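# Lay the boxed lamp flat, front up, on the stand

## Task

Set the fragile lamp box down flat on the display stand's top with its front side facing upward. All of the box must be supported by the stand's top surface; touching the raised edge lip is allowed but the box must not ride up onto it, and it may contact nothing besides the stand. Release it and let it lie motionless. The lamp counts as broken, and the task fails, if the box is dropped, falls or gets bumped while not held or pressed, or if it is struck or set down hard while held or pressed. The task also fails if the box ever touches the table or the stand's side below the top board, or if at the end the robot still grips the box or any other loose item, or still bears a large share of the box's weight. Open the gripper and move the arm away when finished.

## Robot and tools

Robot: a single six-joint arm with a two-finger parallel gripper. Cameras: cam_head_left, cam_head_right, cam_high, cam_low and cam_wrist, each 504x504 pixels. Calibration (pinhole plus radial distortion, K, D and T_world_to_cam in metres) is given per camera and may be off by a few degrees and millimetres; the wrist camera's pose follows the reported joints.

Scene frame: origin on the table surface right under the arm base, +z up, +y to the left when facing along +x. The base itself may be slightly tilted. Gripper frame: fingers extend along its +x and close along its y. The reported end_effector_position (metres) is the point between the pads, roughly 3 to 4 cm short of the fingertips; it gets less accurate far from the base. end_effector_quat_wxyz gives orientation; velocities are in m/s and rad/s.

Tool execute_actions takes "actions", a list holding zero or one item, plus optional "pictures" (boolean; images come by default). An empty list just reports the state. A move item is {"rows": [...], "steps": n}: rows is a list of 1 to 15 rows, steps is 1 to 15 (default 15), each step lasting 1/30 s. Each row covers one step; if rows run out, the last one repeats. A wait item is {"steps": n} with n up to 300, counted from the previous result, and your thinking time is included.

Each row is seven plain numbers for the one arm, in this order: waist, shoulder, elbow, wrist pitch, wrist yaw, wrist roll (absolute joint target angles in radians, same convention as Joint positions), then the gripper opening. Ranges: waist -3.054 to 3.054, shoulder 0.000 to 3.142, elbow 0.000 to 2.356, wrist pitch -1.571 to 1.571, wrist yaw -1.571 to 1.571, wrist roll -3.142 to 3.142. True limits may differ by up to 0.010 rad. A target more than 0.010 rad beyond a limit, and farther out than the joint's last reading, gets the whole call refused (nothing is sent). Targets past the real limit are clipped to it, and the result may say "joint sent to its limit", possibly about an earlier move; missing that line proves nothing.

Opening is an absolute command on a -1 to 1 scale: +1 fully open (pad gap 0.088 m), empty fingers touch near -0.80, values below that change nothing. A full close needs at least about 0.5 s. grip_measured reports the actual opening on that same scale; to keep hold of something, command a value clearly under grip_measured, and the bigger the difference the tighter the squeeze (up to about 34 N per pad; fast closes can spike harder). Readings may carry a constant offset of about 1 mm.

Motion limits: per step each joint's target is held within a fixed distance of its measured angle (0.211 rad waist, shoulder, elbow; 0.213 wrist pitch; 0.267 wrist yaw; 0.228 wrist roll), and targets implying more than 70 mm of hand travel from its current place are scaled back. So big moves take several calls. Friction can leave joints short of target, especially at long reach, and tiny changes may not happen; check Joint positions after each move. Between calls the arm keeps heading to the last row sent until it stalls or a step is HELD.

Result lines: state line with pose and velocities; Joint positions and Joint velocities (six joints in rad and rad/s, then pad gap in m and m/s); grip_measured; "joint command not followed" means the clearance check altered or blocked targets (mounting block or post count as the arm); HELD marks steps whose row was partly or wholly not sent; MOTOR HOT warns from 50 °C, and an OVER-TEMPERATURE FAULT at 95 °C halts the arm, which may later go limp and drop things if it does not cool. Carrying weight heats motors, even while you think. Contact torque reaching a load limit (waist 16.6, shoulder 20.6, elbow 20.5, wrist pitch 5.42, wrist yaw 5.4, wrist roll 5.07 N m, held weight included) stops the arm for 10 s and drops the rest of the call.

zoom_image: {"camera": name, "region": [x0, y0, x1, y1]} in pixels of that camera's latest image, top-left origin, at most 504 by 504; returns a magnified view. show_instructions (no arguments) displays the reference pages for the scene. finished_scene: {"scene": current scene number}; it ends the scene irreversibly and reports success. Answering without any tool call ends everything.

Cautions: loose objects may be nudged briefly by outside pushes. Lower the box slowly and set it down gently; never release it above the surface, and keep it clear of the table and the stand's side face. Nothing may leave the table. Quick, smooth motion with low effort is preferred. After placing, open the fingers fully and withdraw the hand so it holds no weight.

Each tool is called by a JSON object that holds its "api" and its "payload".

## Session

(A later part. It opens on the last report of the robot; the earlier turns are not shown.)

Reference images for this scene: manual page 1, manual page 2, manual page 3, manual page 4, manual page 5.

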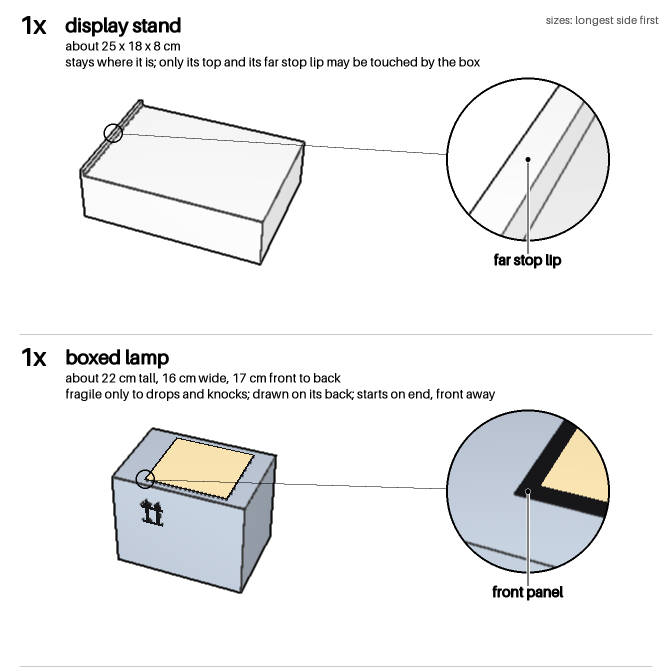

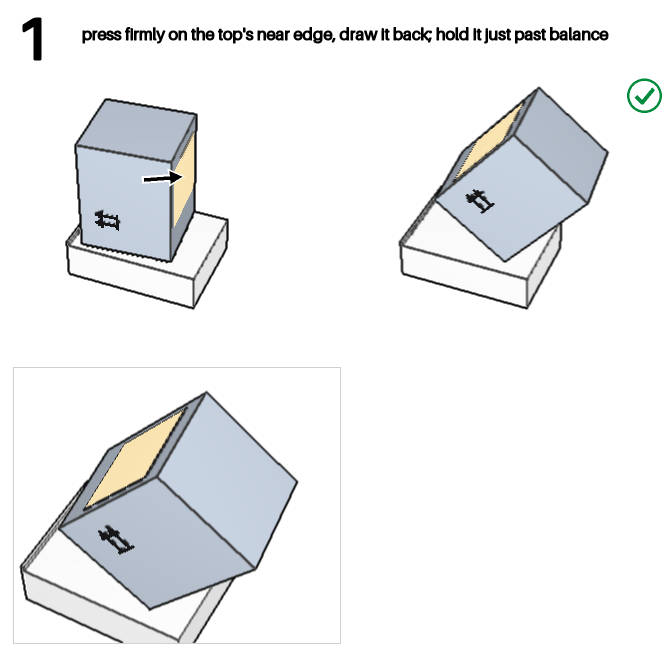

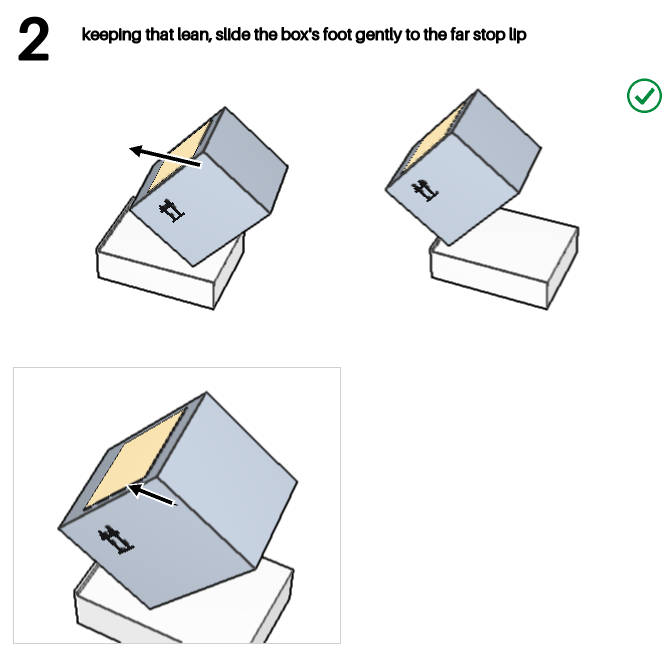

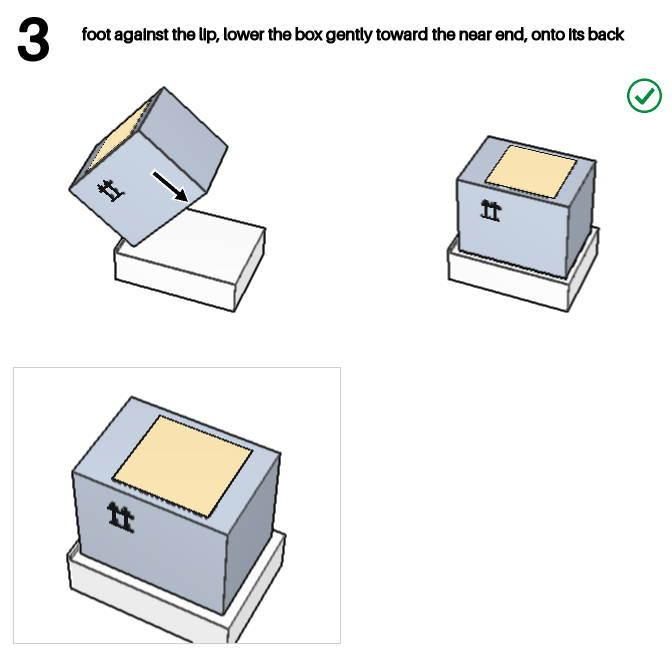

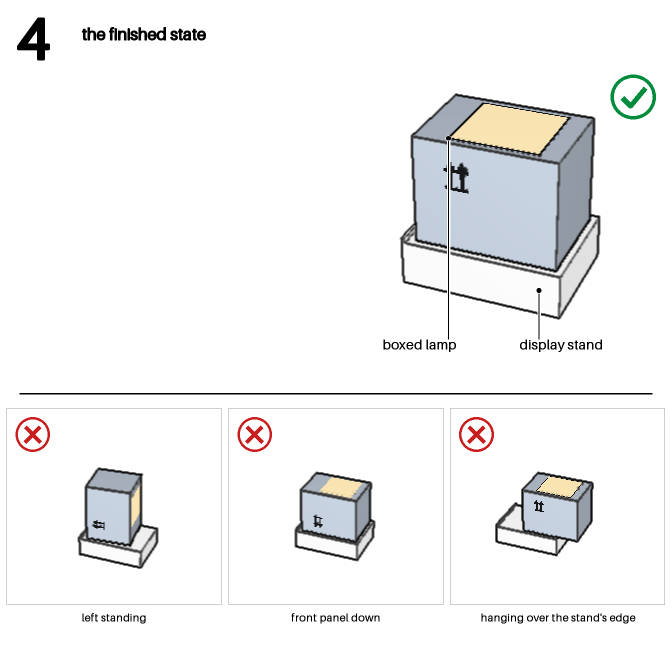

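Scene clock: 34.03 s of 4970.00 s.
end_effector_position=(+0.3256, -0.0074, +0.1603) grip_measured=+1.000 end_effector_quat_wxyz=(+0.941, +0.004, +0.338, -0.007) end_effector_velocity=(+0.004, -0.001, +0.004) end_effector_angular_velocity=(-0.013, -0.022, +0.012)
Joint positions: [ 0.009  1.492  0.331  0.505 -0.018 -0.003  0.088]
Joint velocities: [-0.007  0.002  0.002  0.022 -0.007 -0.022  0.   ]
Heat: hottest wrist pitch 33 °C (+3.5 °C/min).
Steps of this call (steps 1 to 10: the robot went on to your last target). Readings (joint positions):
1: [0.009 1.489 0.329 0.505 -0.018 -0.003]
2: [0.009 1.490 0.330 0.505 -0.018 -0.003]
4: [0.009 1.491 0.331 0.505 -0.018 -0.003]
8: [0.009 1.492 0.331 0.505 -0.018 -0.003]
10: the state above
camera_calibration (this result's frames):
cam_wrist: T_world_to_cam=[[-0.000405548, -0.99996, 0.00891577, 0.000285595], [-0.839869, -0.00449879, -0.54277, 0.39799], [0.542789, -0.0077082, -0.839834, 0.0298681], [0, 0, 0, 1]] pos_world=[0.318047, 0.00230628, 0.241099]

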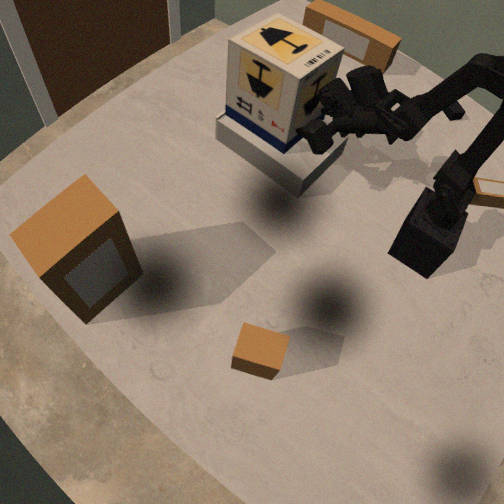

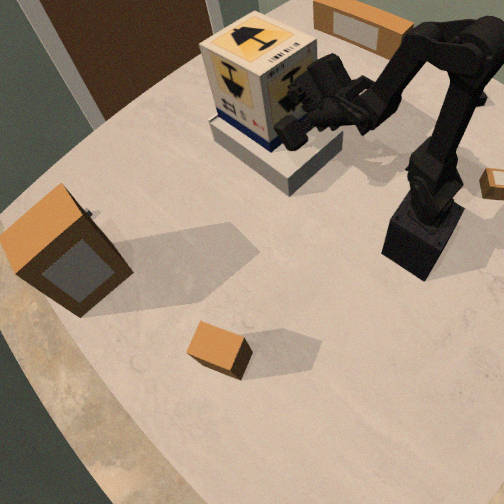

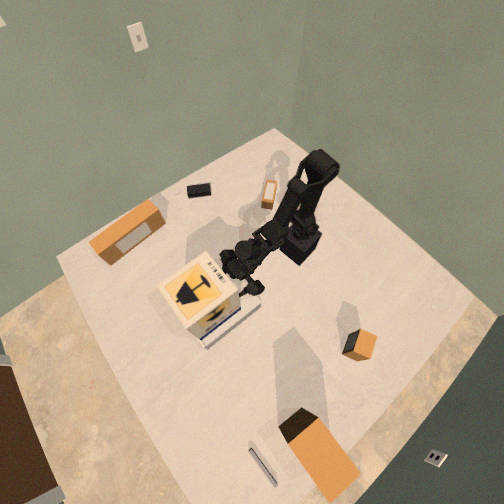

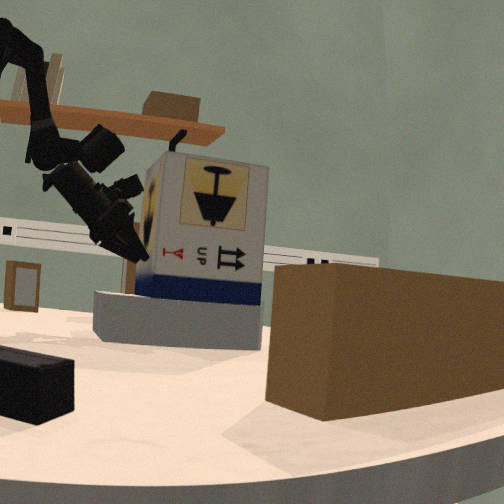

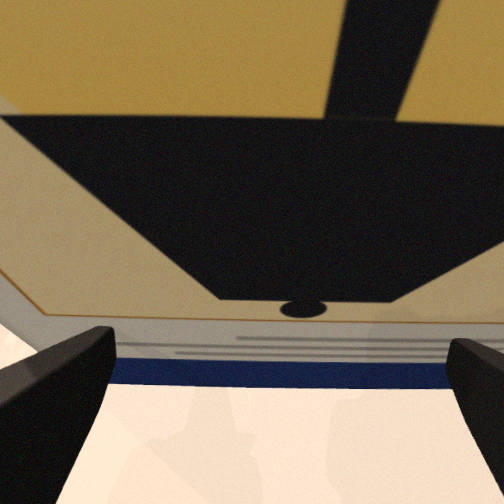

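{"api": "execute_actions", "payload": {"actions": [{"rows":[[0.005,1.484,0.316,0.499,-0.012,0,1],[0.005,1.470,0.312,0.488,-0.012,0,1],[0.005,1.451,0.306,0.474,-0.012,0,1],[0.005,1.429,0.299,0.458,-0.012,0,1],[0.005,1.406,0.291,0.440,-0.012,0,1],[0.005,1.382,0.283,0.422,-0.012,0,1],[0.005,1.359,0.276,0.405,-0.012,0,1],[0.005,1.335,0.272,0.387,-0.012,0,1],[0.005,1.318,0.288,0.347,-0.012,0,1],[0.005,1.301,0.306,0.306,-0.012,0,1],[0.005,1.284,0.324,0.266,-0.012,0,1],[0.005,1.267,0.343,0.226,-0.012,0,1],[0.005,1.250,0.359,0.186,-0.012,0,1],[0.005,1.233,0.374,0.146,-0.012,0,1],[0.005,1.216,0.390,0.105,-0.012,0,1]],"steps":15}], "pictures": false}}

{"api": "execute_actions", "payload": {"actions": [{"rows":[[0.005,1.199,0.406,0.065,-0.012,0,1],[0.005,1.182,0.421,0.025,-0.012,0,1],[0.005,1.165,0.437,-0.015,-0.012,0,1],[0.005,1.148,0.453,-0.056,-0.012,0,1],[0.005,1.131,0.468,-0.096,-0.012,0,1],[0.005,1.126,0.496,-0.135,-0.012,0,1],[0.005,1.122,0.524,-0.173,-0.012,0,1],[0.005,1.119,0.552,-0.212,-0.012,0,1],[0.005,1.117,0.580,-0.251,-0.012,0,1],[0.005,1.116,0.607,-0.289,-0.012,0,1],[0.005,1.116,0.635,-0.328,-0.012,0,1],[0.005,1.117,0.663,-0.367,-0.012,0,1],[0.005,1.119,0.691,-0.406,-0.012,0,1],[0.005,1.122,0.718,-0.444,-0.012,0,1],[0.005,1.132,0.752,-0.478,-0.012,0,1]],"steps":15}], "pictures": false}}

{"api": "execute_actions", "payload": {"actions": [{"rows":[[0.005,1.142,0.786,-0.513,-0.012,0,1],[0.005,1.151,0.819,-0.547,-0.012,0,1],[0.005,1.161,0.853,-0.581,-0.012,0,1],[0.005,1.171,0.887,-0.616,-0.012,0,1],[0.005,1.180,0.920,-0.650,-0.012,0,1],[0.005,1.190,0.954,-0.684,-0.012,0,1],[0.005,1.200,0.988,-0.718,-0.012,0,1],[0.005,1.209,1.021,-0.753,-0.012,0,1],[0.005,1.219,1.055,-0.787,-0.012,0,1],[0.005,1.229,1.088,-0.821,-0.012,0,1],[0.005,1.238,1.122,-0.856,-0.012,0,1],[0.005,1.248,1.156,-0.890,-0.012,0,1],[0.005,1.258,1.189,-0.924,-0.012,0,1],[0.005,1.267,1.223,-0.958,-0.012,0,1],[0.005,1.277,1.257,-0.993,-0.012,0,1]],"steps":15}], "pictures": true}}

{"api": "execute_actions", "payload": {"actions": [{"rows":[[0.005,1.295,1.271,-0.988,-0.012,0,1],[0.005,1.313,1.285,-0.983,-0.012,0,1],[0.005,1.331,1.298,-0.978,-0.012,0,1],[0.005,1.349,1.312,-0.973,-0.012,0,1],[0.005,1.367,1.326,-0.968,-0.012,0,1],[0.005,1.386,1.340,-0.963,-0.012,0,1],[0.005,1.404,1.353,-0.958,-0.012,0,1],[0.005,1.420,1.366,-0.953,-0.012,0,1],[0.005,1.436,1.378,-0.949,-0.012,0,1],[0.005,1.450,1.389,-0.945,-0.012,0,1],[0.005,1.460,1.396,-0.942,-0.012,0,1],[0.005,1.468,1.402,-0.940,-0.012,0,1],[0.005,1.474,1.407,-0.938,-0.012,0,1],[0.005,1.477,1.409,-0.937,-0.012,0,1],[0.005,1.478,1.410,-0.937,-0.012,0,1]],"steps":15}], "pictures": false}}

{"api": "zoom_image", "payload": {"camera": "cam_wrist", "region": [100, 200, 470, 504]}}

Scene clock: 44.57 s of 4970.00 s.
end_effector_position=(+0.3013, -0.0072, +0.1766) grip_measured=+1.000 end_effector_quat_wxyz=(+0.929, +0.005, +0.369, -0.008) end_effector_velocity=(-0.006, +0.001, +0.104) end_effector_angular_velocity=(-0.005, +0.188, +0.017)
Joint positions: [ 0.008  1.281  0.334  0.224 -0.014 -0.003  0.088]
Joint velocities: [-0.002 -0.515  0.388 -1.092 -0.007 -0.022  0.   ]
Heat: hottest wrist pitch 34 °C (+4.0 °C/min).
Steps of this call (steps 1 to 15: the robot went on to your last target; steps 16 to 90: nothing new was sent; then 7.03 s passed at rest; steps 91 to 105: all 15 steps of this action). Readings (joint positions):
91: [0.009 1.492 0.331 0.505 -0.018 -0.003]
92: [0.009 1.491 0.331 0.504 -0.018 -0.003]
94: [0.008 1.478 0.328 0.489 -0.014 -0.003]
98: [0.008 1.408 0.303 0.436 -0.014 -0.003]
105: the state above

Scene clock: 45.07 s of 4970.00 s.
end_effector_position=(+0.3024, -0.0068, +0.2486) grip_measured=+1.000 end_effector_quat_wxyz=(+0.907, +0.006, +0.421, -0.008) end_effector_velocity=(+0.004, +0.001, +0.158) end_effector_angular_velocity=(+0.011, +0.315, +0.006)
Joint positions: [ 0.008  1.13   0.65  -0.356 -0.014 -0.003  0.088]
Joint velocities: [-0.002 -0.002  0.833 -1.15  -0.007 -0.007  0.   ]
Heat: hottest wrist pitch 34 °C (+4.0 °C/min).
Steps of this call (steps 1 to 15: all 15 steps of this action). Readings (joint positions):
1: [0.008 1.263 0.348 0.187 -0.014 -0.003]
2: [0.008 1.246 0.363 0.150 -0.014 -0.003]
4: [0.008 1.210 0.394 0.072 -0.014 -0.003]
8: [0.008 1.155 0.467 -0.085 -0.014 -0.003]
15: the state above

Scene clock: 45.57 s of 4970.00 s.
end_effector_position=(+0.3116, -0.0067, +0.3350) grip_measured=+1.000 end_effector_quat_wxyz=(+0.874, +0.007, +0.485, -0.008) end_effector_velocity=(-0.010, +0.001, +0.168) end_effector_angular_velocity=(+0.008, +0.330, -0.009)
Joint positions: [ 0.008  1.238  1.138 -0.88  -0.014 -0.003  0.088]
Joint velocities: [ 0.002  0.281  1.013 -1.062  0.007  0.007  0.   ]
Heat: hottest wrist pitch 34 °C (+4.0 °C/min).
Steps of this call (steps 1 to 15: all 15 steps of this action). Readings (joint positions):
1: [0.008 1.130 0.679 -0.394 -0.014 -0.003]
2: [0.008 1.131 0.708 -0.430 -0.014 -0.003]
4: [0.008 1.140 0.772 -0.500 -0.014 -0.003]
8: [0.008 1.172 0.904 -0.638 -0.014 -0.003]
15: the state above
camera_calibration (this result's frames):
cam_wrist: T_world_to_cam=[[-0.00300665, -0.999994, 0.00186426, 0.00259851], [-0.969013, 0.00245303, -0.246999, 0.422269], [0.246993, -0.00254913, -0.969014, 0.319675], [0, 0, 0, 1]] pos_world=[0.330234, 0.00237755, 0.414064]

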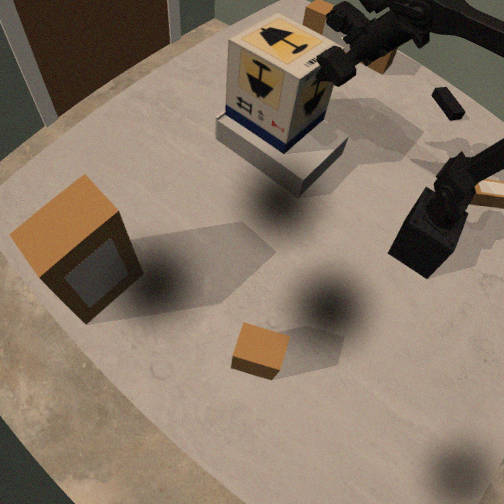

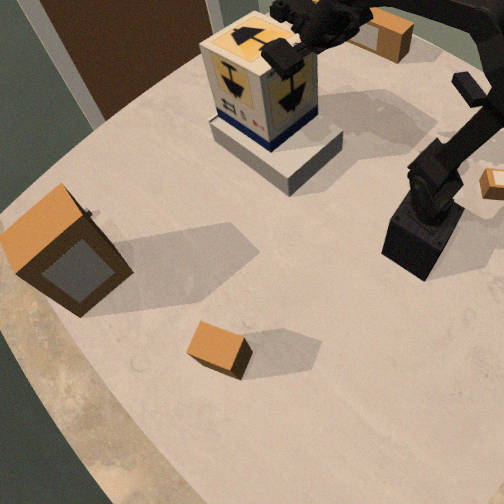

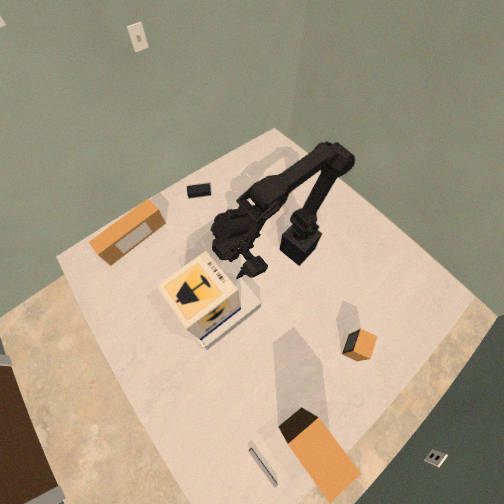

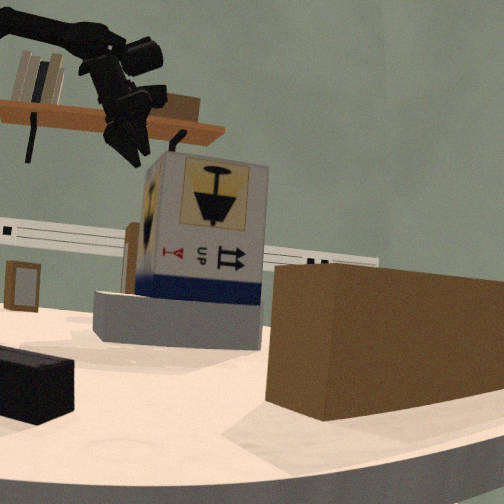

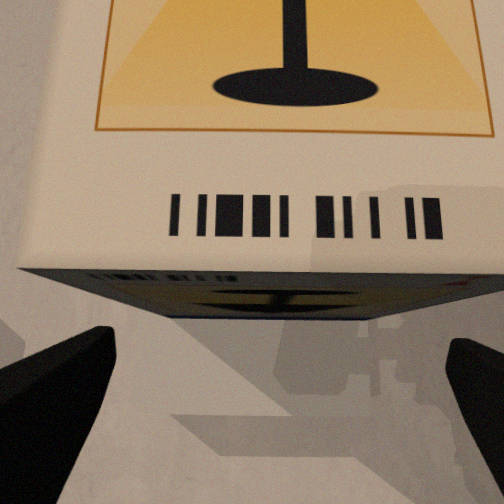

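Scene clock: 46.07 s of 4970.00 s.
end_effector_position=(+0.3593, -0.0081, +0.3499) grip_measured=+1.000 end_effector_quat_wxyz=(+0.867, +0.008, +0.499, -0.008) end_effector_velocity=(+0.050, +0.001, -0.008) end_effector_angular_velocity=(+0.016, +0.031, +0.015)
Joint positions: [ 0.008  1.449  1.38  -0.943 -0.014 -0.003  0.088]
Joint velocities: [-0.002  0.208  0.168  0.007 -0.022 -0.007  0.   ]
Heat: hottest wrist pitch 34 °C (+3.9 °C/min).
Steps of this call (steps 1 to 15: all 15 steps of this action). Readings (joint positions):
1: [0.008 1.248 1.168 -0.906 -0.014 -0.003]
2: [0.008 1.258 1.196 -0.924 -0.014 -0.003]
4: [0.008 1.284 1.242 -0.943 -0.014 -0.003]
8: [0.008 1.352 1.309 -0.953 -0.014 -0.003]
15: the state above

Region (100, 200, 470, 504) of cam_wrist's 504x504 image, scaled by 1.362, with more detail than that image has; it fills the top 414 rows of this view, and the rest is white.

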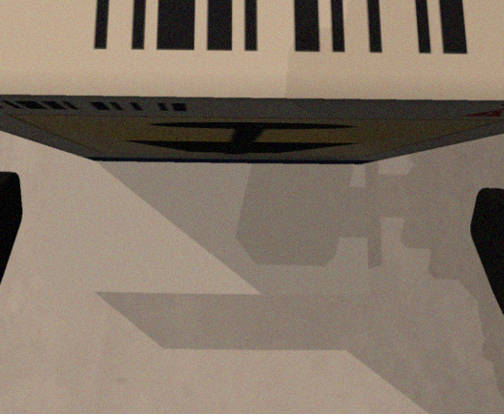

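{"api": "zoom_image", "payload": {"camera": "cam_wrist", "region": [330, 290, 450, 440]}}

{"api": "zoom_image", "payload": {"camera": "cam_wrist", "region": [110, 290, 230, 440]}}

{"api": "zoom_image", "payload": {"camera": "cam_head_right", "region": [200, 60, 360, 200]}}

Region (330, 290, 450, 440) of cam_wrist's 504x504 image, scaled by 3.360, with more detail than that image has; it fills the left 403 columns of this view, and the rest is white.

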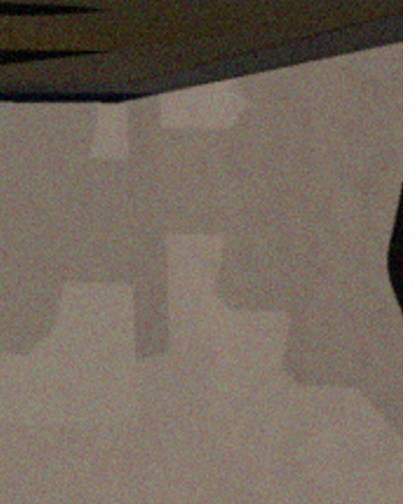

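Region (110, 290, 230, 440) of cam_wrist's 504x504 image, scaled by 3.360, with more detail than that image has; it fills the left 403 columns of this view, and the rest is white.

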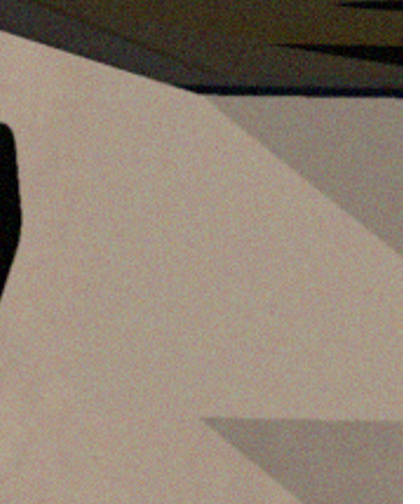

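Region (200, 60, 360, 200) of cam_head_right's 504x504 image, scaled by 3.150, with more detail than that image has; it fills the top 441 rows of this view, and the rest is white.

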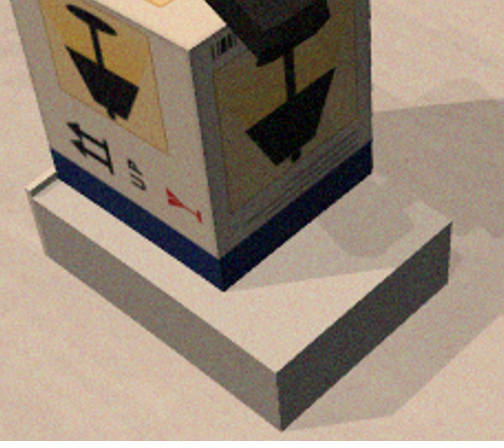

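{"api": "execute_actions", "payload": {"actions": [{"rows":[[0.005,1.478,1.3855,-0.9349,-0.012,0,1],[0.005,1.478,1.3830,-0.9328,-0.012,0,1],[0.005,1.478,1.3806,-0.9307,-0.012,0,1],[0.005,1.478,1.3781,-0.9286,-0.012,0,1],[0.005,1.478,1.3756,-0.9265,-0.012,0,1],[0.005,1.478,1.3731,-0.9244,-0.012,0,1],[0.005,1.478,1.3706,-0.9223,-0.012,0,1],[0.005,1.478,1.3682,-0.9202,-0.012,0,1],[0.005,1.478,1.3657,-0.9181,-0.012,0,1],[0.005,1.478,1.3632,-0.9160,-0.012,0,1],[0.005,1.478,1.3607,-0.9139,-0.012,0,1],[0.005,1.478,1.3582,-0.9118,-0.012,0,1],[0.005,1.478,1.3558,-0.9097,-0.012,0,1],[0.005,1.478,1.3533,-0.9076,-0.012,0,1],[0.005,1.478,1.3508,-0.9055,-0.012,0,1]],"steps":15}], "pictures": false}}

{"api": "execute_actions", "payload": {"actions": [{"steps":8}]}}

Scene clock: 51.73 s of 4970.00 s.
end_effector_position=(+0.3655, -0.0083, +0.3440) grip_measured=+1.000 end_effector_quat_wxyz=(+0.867, +0.008, +0.498, -0.008) end_effector_velocity=(-0.003, +0.000, -0.021) end_effector_angular_velocity=(-0.004, +0.022, +0.020)
Joint positions: [ 0.008  1.468  1.372 -0.914 -0.014 -0.003  0.088]
Joint velocities: [-0.002 -0.002 -0.076  0.051 -0.007 -0.022  0.   ]
Heat: hottest wrist pitch 33 °C (+2.3 °C/min).
Steps of this call (steps 1 to 30: the robot went on to your last target; steps 31 to 90: nothing new was sent; then 2.17 s passed at rest; steps 91 to 105: all 15 steps of this action). Readings (joint positions):
91: [0.008 1.467 1.399 -0.938 -0.014 -0.003]
92: [0.008 1.467 1.399 -0.937 -0.014 -0.003]
94: [0.008 1.467 1.399 -0.935 -0.014 -0.003]
98: [0.008 1.467 1.392 -0.927 -0.014 -0.003]
105: the state above

Scene clock: 52.00 s of 4970.00 s.
end_effector_position=(+0.3654, -0.0083, +0.3420) grip_measured=+1.000 end_effector_quat_wxyz=(+0.867, +0.008, +0.498, -0.008) end_effector_velocity=(-0.001, -0.002, +0.001) end_effector_angular_velocity=(-0.018, -0.007, +0.013)
Joint positions: [ 0.008  1.468  1.365 -0.908 -0.014 -0.003  0.088]
Joint velocities: [-0.002 -0.007 -0.007  0.007  0.007 -0.022  0.   ]
Heat: hottest wrist pitch 33 °C (+2.3 °C/min).
Steps of this call (steps 1 to 8: the robot went on to your last target). Readings (joint positions):
1: [0.008 1.468 1.370 -0.912 -0.014 -0.003]
2: [0.008 1.468 1.368 -0.911 -0.014 -0.003]
4: [0.008 1.468 1.366 -0.909 -0.014 -0.003]
8: the state above
camera_calibration (this result's frames):
cam_wrist: T_world_to_cam=[[-0.00345041, -0.999994, 0.000804845, 0.00161321], [-0.976093, 0.00319303, -0.217331, 0.468592], [0.217327, -0.00153548, -0.976098, 0.326464], [0, 0, 0, 1]] pos_world=[0.386445, 0.000618259, 0.420499]

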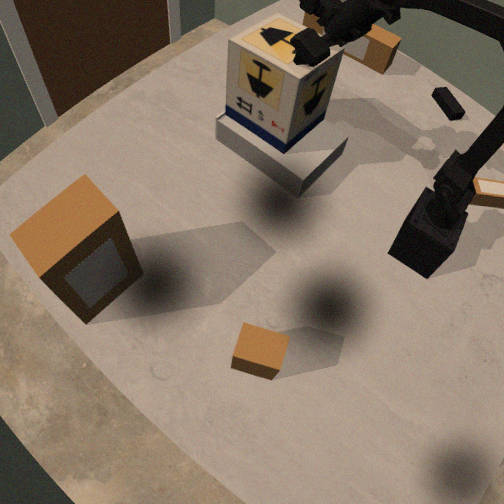

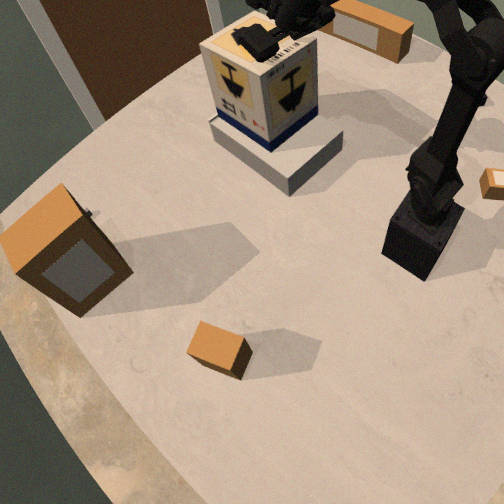

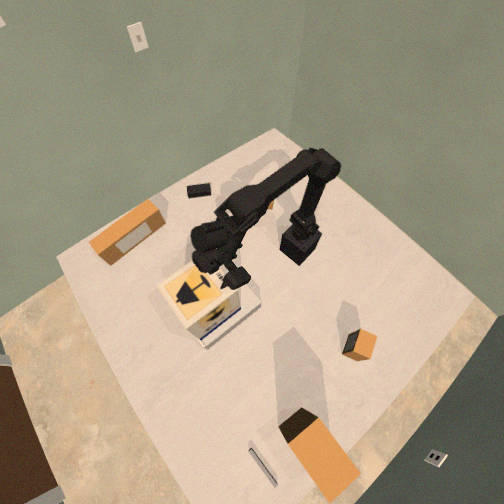

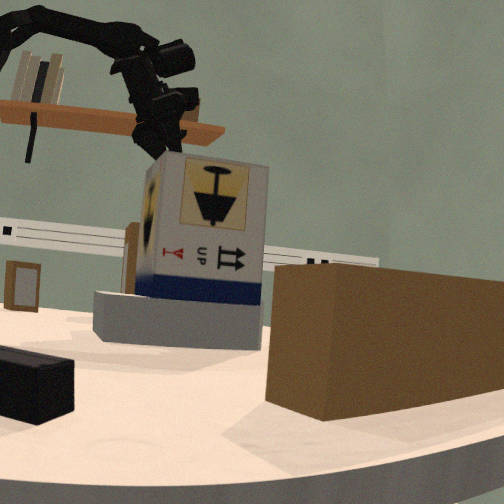

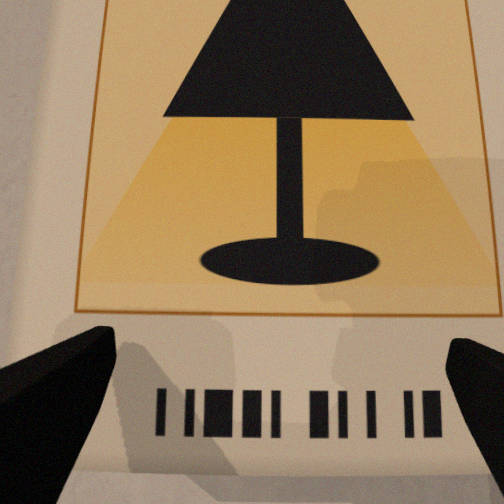

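{"api": "execute_actions", "payload": {"actions": [{"rows":[[0.005,1.4788,1.3500,-0.9104,-0.012,0,1],[0.005,1.4796,1.3491,-0.9108,-0.012,0,1],[0.005,1.4804,1.3483,-0.9112,-0.012,0,1],[0.005,1.4812,1.3475,-0.9116,-0.012,0,1],[0.005,1.4820,1.3467,-0.9121,-0.012,0,1],[0.005,1.4827,1.3458,-0.9125,-0.012,0,1],[0.005,1.4835,1.3450,-0.9129,-0.012,0,1],[0.005,1.4843,1.3442,-0.9133,-0.012,0,1],[0.005,1.4851,1.3433,-0.9137,-0.012,0,1],[0.005,1.4859,1.3425,-0.9141,-0.012,0,1],[0.005,1.4867,1.3417,-0.9145,-0.012,0,1],[0.005,1.4875,1.3408,-0.9149,-0.012,0,1],[0.005,1.4883,1.3400,-0.9153,-0.012,0,1],[0.005,1.4891,1.3392,-0.9157,-0.012,0,1],[0.005,1.4898,1.3384,-0.9162,-0.012,0,1]],"steps":15}], "pictures": false}}

{"api": "execute_actions", "payload": {"actions": [{"rows":[[0.005,1.4910,1.3372,-0.9168,-0.012,0,1],[0.005,1.4922,1.3359,-0.9174,-0.012,0,1],[0.005,1.4934,1.3347,-0.9180,-0.012,0,1],[0.005,1.4946,1.3334,-0.9186,-0.012,0,1],[0.005,1.4957,1.3322,-0.9193,-0.012,0,1],[0.005,1.4969,1.3309,-0.9199,-0.012,0,1],[0.005,1.4981,1.3297,-0.9205,-0.012,0,1],[0.005,1.4993,1.3284,-0.9211,-0.012,0,1],[0.005,1.5005,1.3272,-0.9217,-0.012,0,1],[0.005,1.5017,1.3259,-0.9223,-0.012,0,1],[0.005,1.5029,1.3247,-0.9229,-0.012,0,1],[0.005,1.5041,1.3234,-0.9235,-0.012,0,1],[0.005,1.5052,1.3222,-0.9242,-0.012,0,1],[0.005,1.5064,1.3209,-0.9248,-0.012,0,1],[0.005,1.5076,1.3197,-0.9254,-0.012,0,1]],"steps":15}], "pictures": false}}

{"api": "execute_actions", "payload": {"actions": [{"steps":8}]}}

Scene clock: 55.47 s of 4970.00 s.
end_effector_position=(+0.3651, -0.0086, +0.3397) grip_measured=+1.000 end_effector_quat_wxyz=(+0.865, +0.008, +0.501, -0.009) end_effector_velocity=(-0.002, +0.002, -0.004) end_effector_angular_velocity=(-0.004, +0.017, +0.025)
Joint positions: [ 0.008  1.47   1.361 -0.908 -0.013 -0.003  0.088]
Joint velocities: [ 0.002  0.002 -0.007 -0.007 -0.007 -0.022  0.   ]
Heat: hottest wrist pitch 33 °C (+2.2 °C/min).
Steps of this call (steps 1 to 15: the robot went on to your last target; steps 16 to 89: nothing new was sent; steps 90 to 104: all 15 steps of this action). Readings (joint positions):
90: [0.008 1.468 1.364 -0.907 -0.014 -0.003]
91: [0.008 1.468 1.364 -0.907 -0.014 -0.003]
93: [0.008 1.468 1.363 -0.907 -0.014 -0.003]
97: [0.008 1.469 1.362 -0.908 -0.014 -0.003]
104: the state above

Scene clock: 55.97 s of 4970.00 s.
end_effector_position=(+0.3647, -0.0088, +0.3371) grip_measured=+1.000 end_effector_quat_wxyz=(+0.863, +0.008, +0.505, -0.009) end_effector_velocity=(-0.001, -0.004, -0.004) end_effector_angular_velocity=(-0.022, +0.018, -0.007)
Joint positions: [ 0.008  1.474  1.358 -0.909 -0.012 -0.003  0.088]
Joint velocities: [-0.002  0.007 -0.002 -0.007  0.022 -0.007  0.   ]
Heat: hottest wrist pitch 33 °C (+2.1 °C/min).
Steps of this call (steps 1 to 15: all 15 steps of this action). Readings (joint positions):
1: [0.008 1.471 1.361 -0.908 -0.013 -0.003]
2: [0.008 1.471 1.361 -0.908 -0.013 -0.003]
4: [0.008 1.471 1.360 -0.908 -0.013 -0.003]
8: [0.008 1.472 1.359 -0.908 -0.013 -0.003]
15: the state above

Scene clock: 56.23 s of 4970.00 s.
end_effector_position=(+0.3647, -0.0088, +0.3368) grip_measured=+1.000 end_effector_quat_wxyz=(+0.863, +0.008, +0.505, -0.009) end_effector_velocity=(-0.002, +0.002, -0.002) end_effector_angular_velocity=(+0.009, +0.012, +0.027)
Joint positions: [ 0.008  1.475  1.358 -0.909 -0.012 -0.003  0.088]
Joint velocities: [-0.002  0.002 -0.002 -0.007 -0.022 -0.022  0.   ]
Heat: hottest wrist pitch 33 °C (+2.1 °C/min).
Steps of this call (steps 1 to 8: the robot went on to your last target). Readings (joint positions):
1: [0.008 1.474 1.358 -0.909 -0.012 -0.003]
2: [0.008 1.474 1.358 -0.909 -0.012 -0.003]
4: [0.008 1.474 1.358 -0.909 -0.012 -0.003]
8: the state above
camera_calibration (this result's frames):
cam_wrist: T_world_to_cam=[[-0.00483723, -0.999986, 0.0020421, 0.00127575], [-0.979375, 0.00432501, -0.202006, 0.462815], [0.201994, -0.00297713, -0.979382, 0.328221], [0, 0, 0, 1]] pos_world=[0.386977, 0.000251218, 0.414942]

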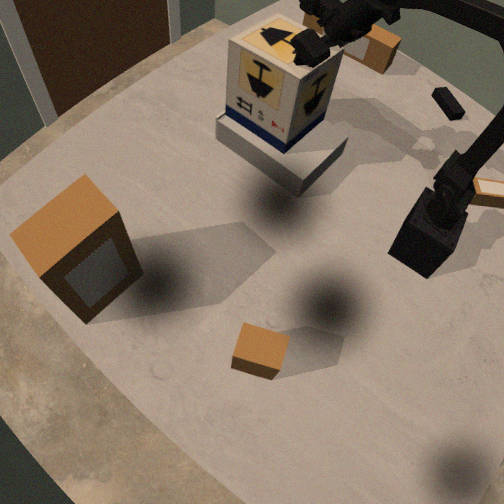

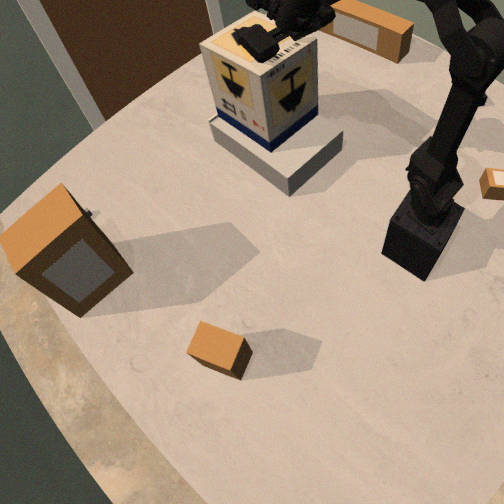

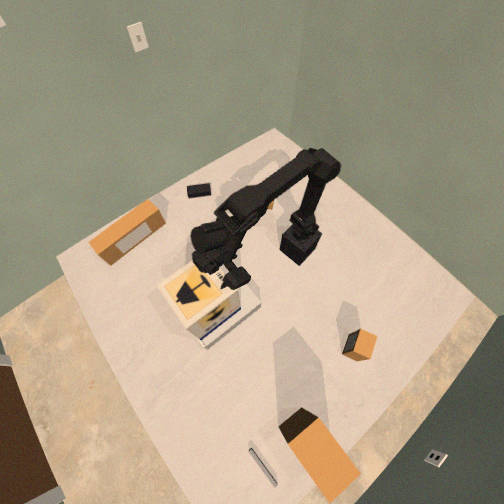

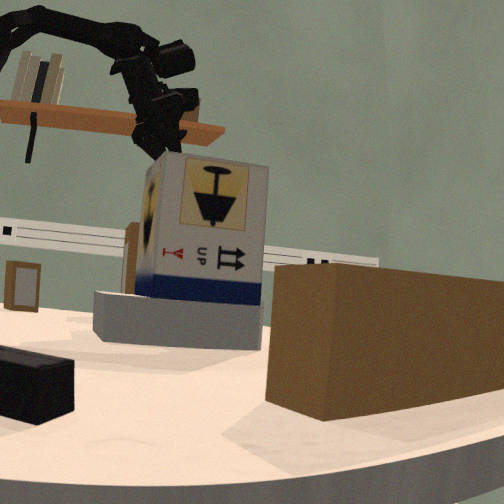

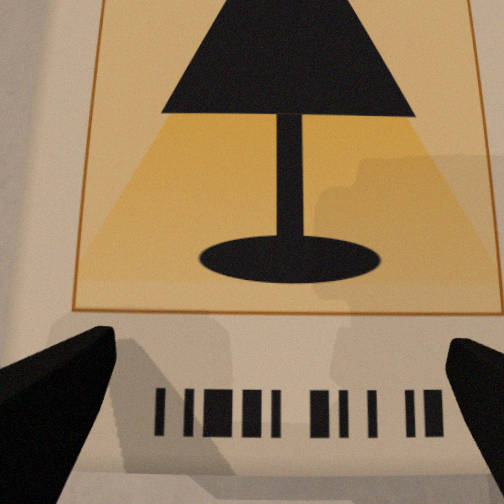

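{"api": "execute_actions", "payload": {"actions": [{"rows":[[0.005,1.5074,1.3161,-0.9274,-0.012,0,1],[0.005,1.5071,1.3124,-0.9294,-0.012,0,1],[0.005,1.5069,1.3088,-0.9315,-0.012,0,1],[0.005,1.5066,1.3052,-0.9335,-0.012,0,1],[0.005,1.5064,1.3015,-0.9355,-0.012,0,1],[0.005,1.5061,1.2979,-0.9375,-0.012,0,1],[0.005,1.5040,1.2958,-0.9367,-0.012,0,1],[0.005,1.5009,1.2928,-0.9356,-0.012,0,1],[0.005,1.4967,1.2887,-0.9341,-0.012,0,1],[0.005,1.4916,1.2835,-0.9321,-0.012,0,1],[0.005,1.4853,1.2774,-0.9298,-0.012,0,1],[0.005,1.4791,1.2712,-0.9275,-0.012,0,1],[0.005,1.4723,1.2645,-0.9251,-0.012,0,1],[0.005,1.4656,1.2578,-0.9226,-0.012,0,1],[0.005,1.4583,1.2507,-0.9199,-0.012,0,1]],"steps":15}], "pictures": false}}

{"api": "execute_actions", "payload": {"actions": [{"rows":[[0.005,1.4513,1.2437,-0.9173,-0.012,0,1],[0.005,1.4443,1.2368,-0.9147,-0.012,0,1],[0.005,1.4373,1.2299,-0.9121,-0.012,0,1],[0.005,1.4303,1.2229,-0.9095,-0.012,0,1],[0.005,1.4232,1.2160,-0.9070,-0.012,0,1],[0.005,1.4162,1.2091,-0.9044,-0.012,0,1],[0.005,1.4092,1.2021,-0.9018,-0.012,0,1],[0.005,1.4022,1.1952,-0.8992,-0.012,0,1],[0.005,1.3951,1.1885,-0.8969,-0.012,0,1],[0.005,1.3880,1.1817,-0.8945,-0.012,0,1],[0.005,1.3809,1.1750,-0.8922,-0.012,0,1],[0.005,1.3738,1.1682,-0.8898,-0.012,0,1],[0.005,1.3667,1.1615,-0.8875,-0.012,0,1],[0.005,1.3596,1.1547,-0.8851,-0.012,0,1],[0.005,1.3525,1.1480,-0.8828,-0.012,0,1]],"steps":15}], "pictures": false}}

{"api": "execute_actions", "payload": {"actions": [{"rows":[[0.005,1.3454,1.1412,-0.8804,-0.012,0,1],[0.005,1.3386,1.1347,-0.8781,-0.012,0,1],[0.005,1.3317,1.1282,-0.8759,-0.012,0,1],[0.005,1.3244,1.1212,-0.8734,-0.012,0,1],[0.005,1.3175,1.1147,-0.8712,-0.012,0,1],[0.005,1.3107,1.1082,-0.8689,-0.012,0,1],[0.005,1.3038,1.1017,-0.8667,-0.012,0,1],[0.005,1.2970,1.0952,-0.8644,-0.012,0,1],[0.005,1.2897,1.0888,-0.8623,-0.012,0,1],[0.005,1.2823,1.0824,-0.8602,-0.012,0,1],[0.005,1.2750,1.0760,-0.8581,-0.012,0,1],[0.005,1.2677,1.0696,-0.8560,-0.012,0,1],[0.005,1.2603,1.0631,-0.8539,-0.012,0,1],[0.005,1.2530,1.0567,-0.8518,-0.012,0,1],[0.005,1.2457,1.0503,-0.8498,-0.012,0,1]],"steps":15}], "pictures": false}}

{"api": "execute_actions", "payload": {"actions": [{"steps":8}]}}

Scene clock: 68.97 s of 4970.00 s.
end_effector_position=(+0.3586, -0.0091, +0.3340) grip_measured=+1.000 end_effector_quat_wxyz=(+0.863, +0.005, +0.506, -0.010) end_effector_velocity=(-0.040, +0.002, +0.001) end_effector_angular_velocity=(+0.001, -0.051, +0.008)
Joint positions: [ 0.008  1.452  1.326 -0.902 -0.009 -0.006  0.088]
Joint velocities: [-0.002 -0.188 -0.188  0.051 -0.007 -0.007  0.   ]
Heat: hottest shoulder 32 °C (+0.0 °C/min).
Steps of this call (steps 1 to 15: the robot went on to your last target; steps 16 to 90: nothing new was sent; then 9.23 s passed at rest; steps 91 to 105: all 15 steps of this action). Readings (joint positions):
91: [0.008 1.475 1.357 -0.909 -0.012 -0.003]
92: [0.008 1.475 1.357 -0.909 -0.012 -0.003]
94: [0.008 1.475 1.355 -0.909 -0.011 -0.003]
98: [0.008 1.475 1.351 -0.909 -0.010 -0.005]
105: the state above

Scene clock: 69.47 s of 4970.00 s.
end_effector_position=(+0.3384, -0.0088, +0.3343) grip_measured=+1.000 end_effector_quat_wxyz=(+0.871, +0.006, +0.491, -0.011) end_effector_velocity=(-0.048, +0.000, -0.006) end_effector_angular_velocity=(+0.009, -0.037, -0.010)
Joint positions: [ 0.007  1.35   1.225 -0.868 -0.008 -0.005  0.088]
Joint velocities: [-0.007 -0.212 -0.212  0.037 -0.007  0.007  0.   ]
Heat: hottest shoulder 32 °C (+0.0 °C/min).
Steps of this call (steps 1 to 15: all 15 steps of this action). Readings (joint positions):
1: [0.008 1.445 1.320 -0.900 -0.009 -0.006]
2: [0.008 1.439 1.313 -0.898 -0.008 -0.006]
4: [0.008 1.426 1.300 -0.894 -0.008 -0.006]
8: [0.008 1.399 1.273 -0.884 -0.008 -0.006]
15: the state above

Scene clock: 69.97 s of 4970.00 s.
end_effector_position=(+0.3180, -0.0086, +0.3331) grip_measured=+1.000 end_effector_quat_wxyz=(+0.880, +0.007, +0.475, -0.012) end_effector_velocity=(-0.042, +0.000, -0.003) end_effector_angular_velocity=(-0.001, -0.071, +0.003)
Joint positions: [ 0.005  1.245  1.125 -0.837 -0.009 -0.003  0.088]
Joint velocities: [-0.007 -0.217 -0.198  0.051 -0.007 -0.007  0.   ]
Heat: hottest shoulder 32 °C (+0.0 °C/min).
Steps of this call (steps 1 to 15: all 15 steps of this action). Readings (joint positions):
1: [0.007 1.343 1.218 -0.866 -0.009 -0.005]
2: [0.007 1.336 1.211 -0.864 -0.009 -0.004]
4: [0.007 1.322 1.197 -0.859 -0.009 -0.004]
8: [0.006 1.294 1.171 -0.851 -0.009 -0.004]
15: the state above

Scene clock: 70.23 s of 4970.00 s.
end_effector_position=(+0.3140, -0.0085, +0.3326) grip_measured=+1.000 end_effector_quat_wxyz=(+0.881, +0.007, +0.472, -0.012) end_effector_velocity=(-0.004, -0.001, -0.001) end_effector_angular_velocity=(+0.002, -0.007, +0.003)
Joint positions: [ 0.005  1.224  1.105 -0.832 -0.01  -0.002  0.088]
Joint velocities: [-0.007 -0.022 -0.022  0.007 -0.007 -0.007  0.   ]
Heat: hottest shoulder 32 °C (+0.0 °C/min).
Steps of this call (steps 1 to 8: the robot went on to your last target). Readings (joint positions):
1: [0.005 1.239 1.119 -0.836 -0.009 -0.003]
2: [0.005 1.234 1.115 -0.836 -0.009 -0.002]
4: [0.005 1.228 1.109 -0.834 -0.010 -0.002]
8: the state above
camera_calibration (this result's frames):
cam_wrist: T_world_to_cam=[[-0.00952402, -0.999935, 0.00620264, 0.00138216], [-0.961338, 0.00744889, -0.275269, 0.430991], [0.275205, -0.0085845, -0.961347, 0.305296], [0, 0, 0, 1]] pos_world=[0.330323, 0.000792478, 0.412125]

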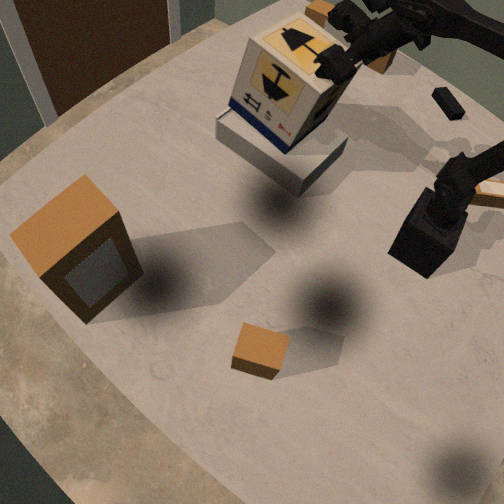

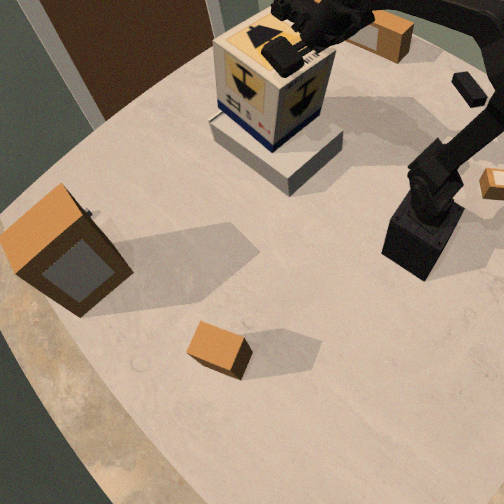

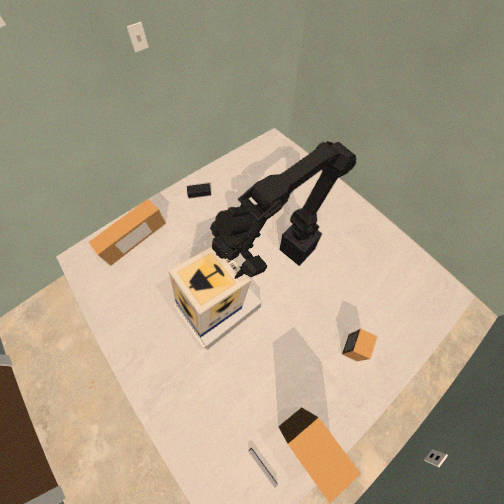

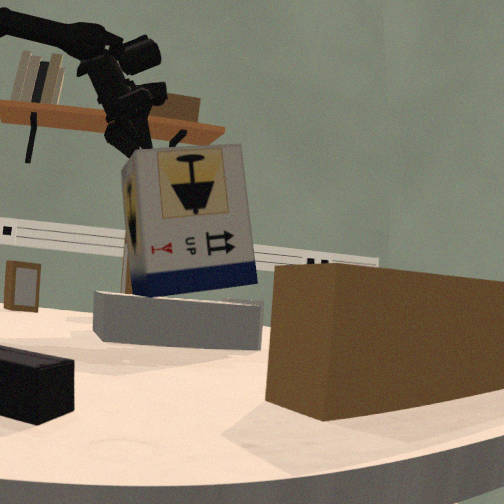

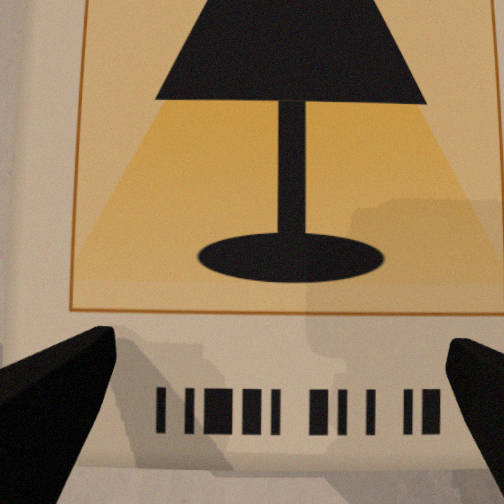

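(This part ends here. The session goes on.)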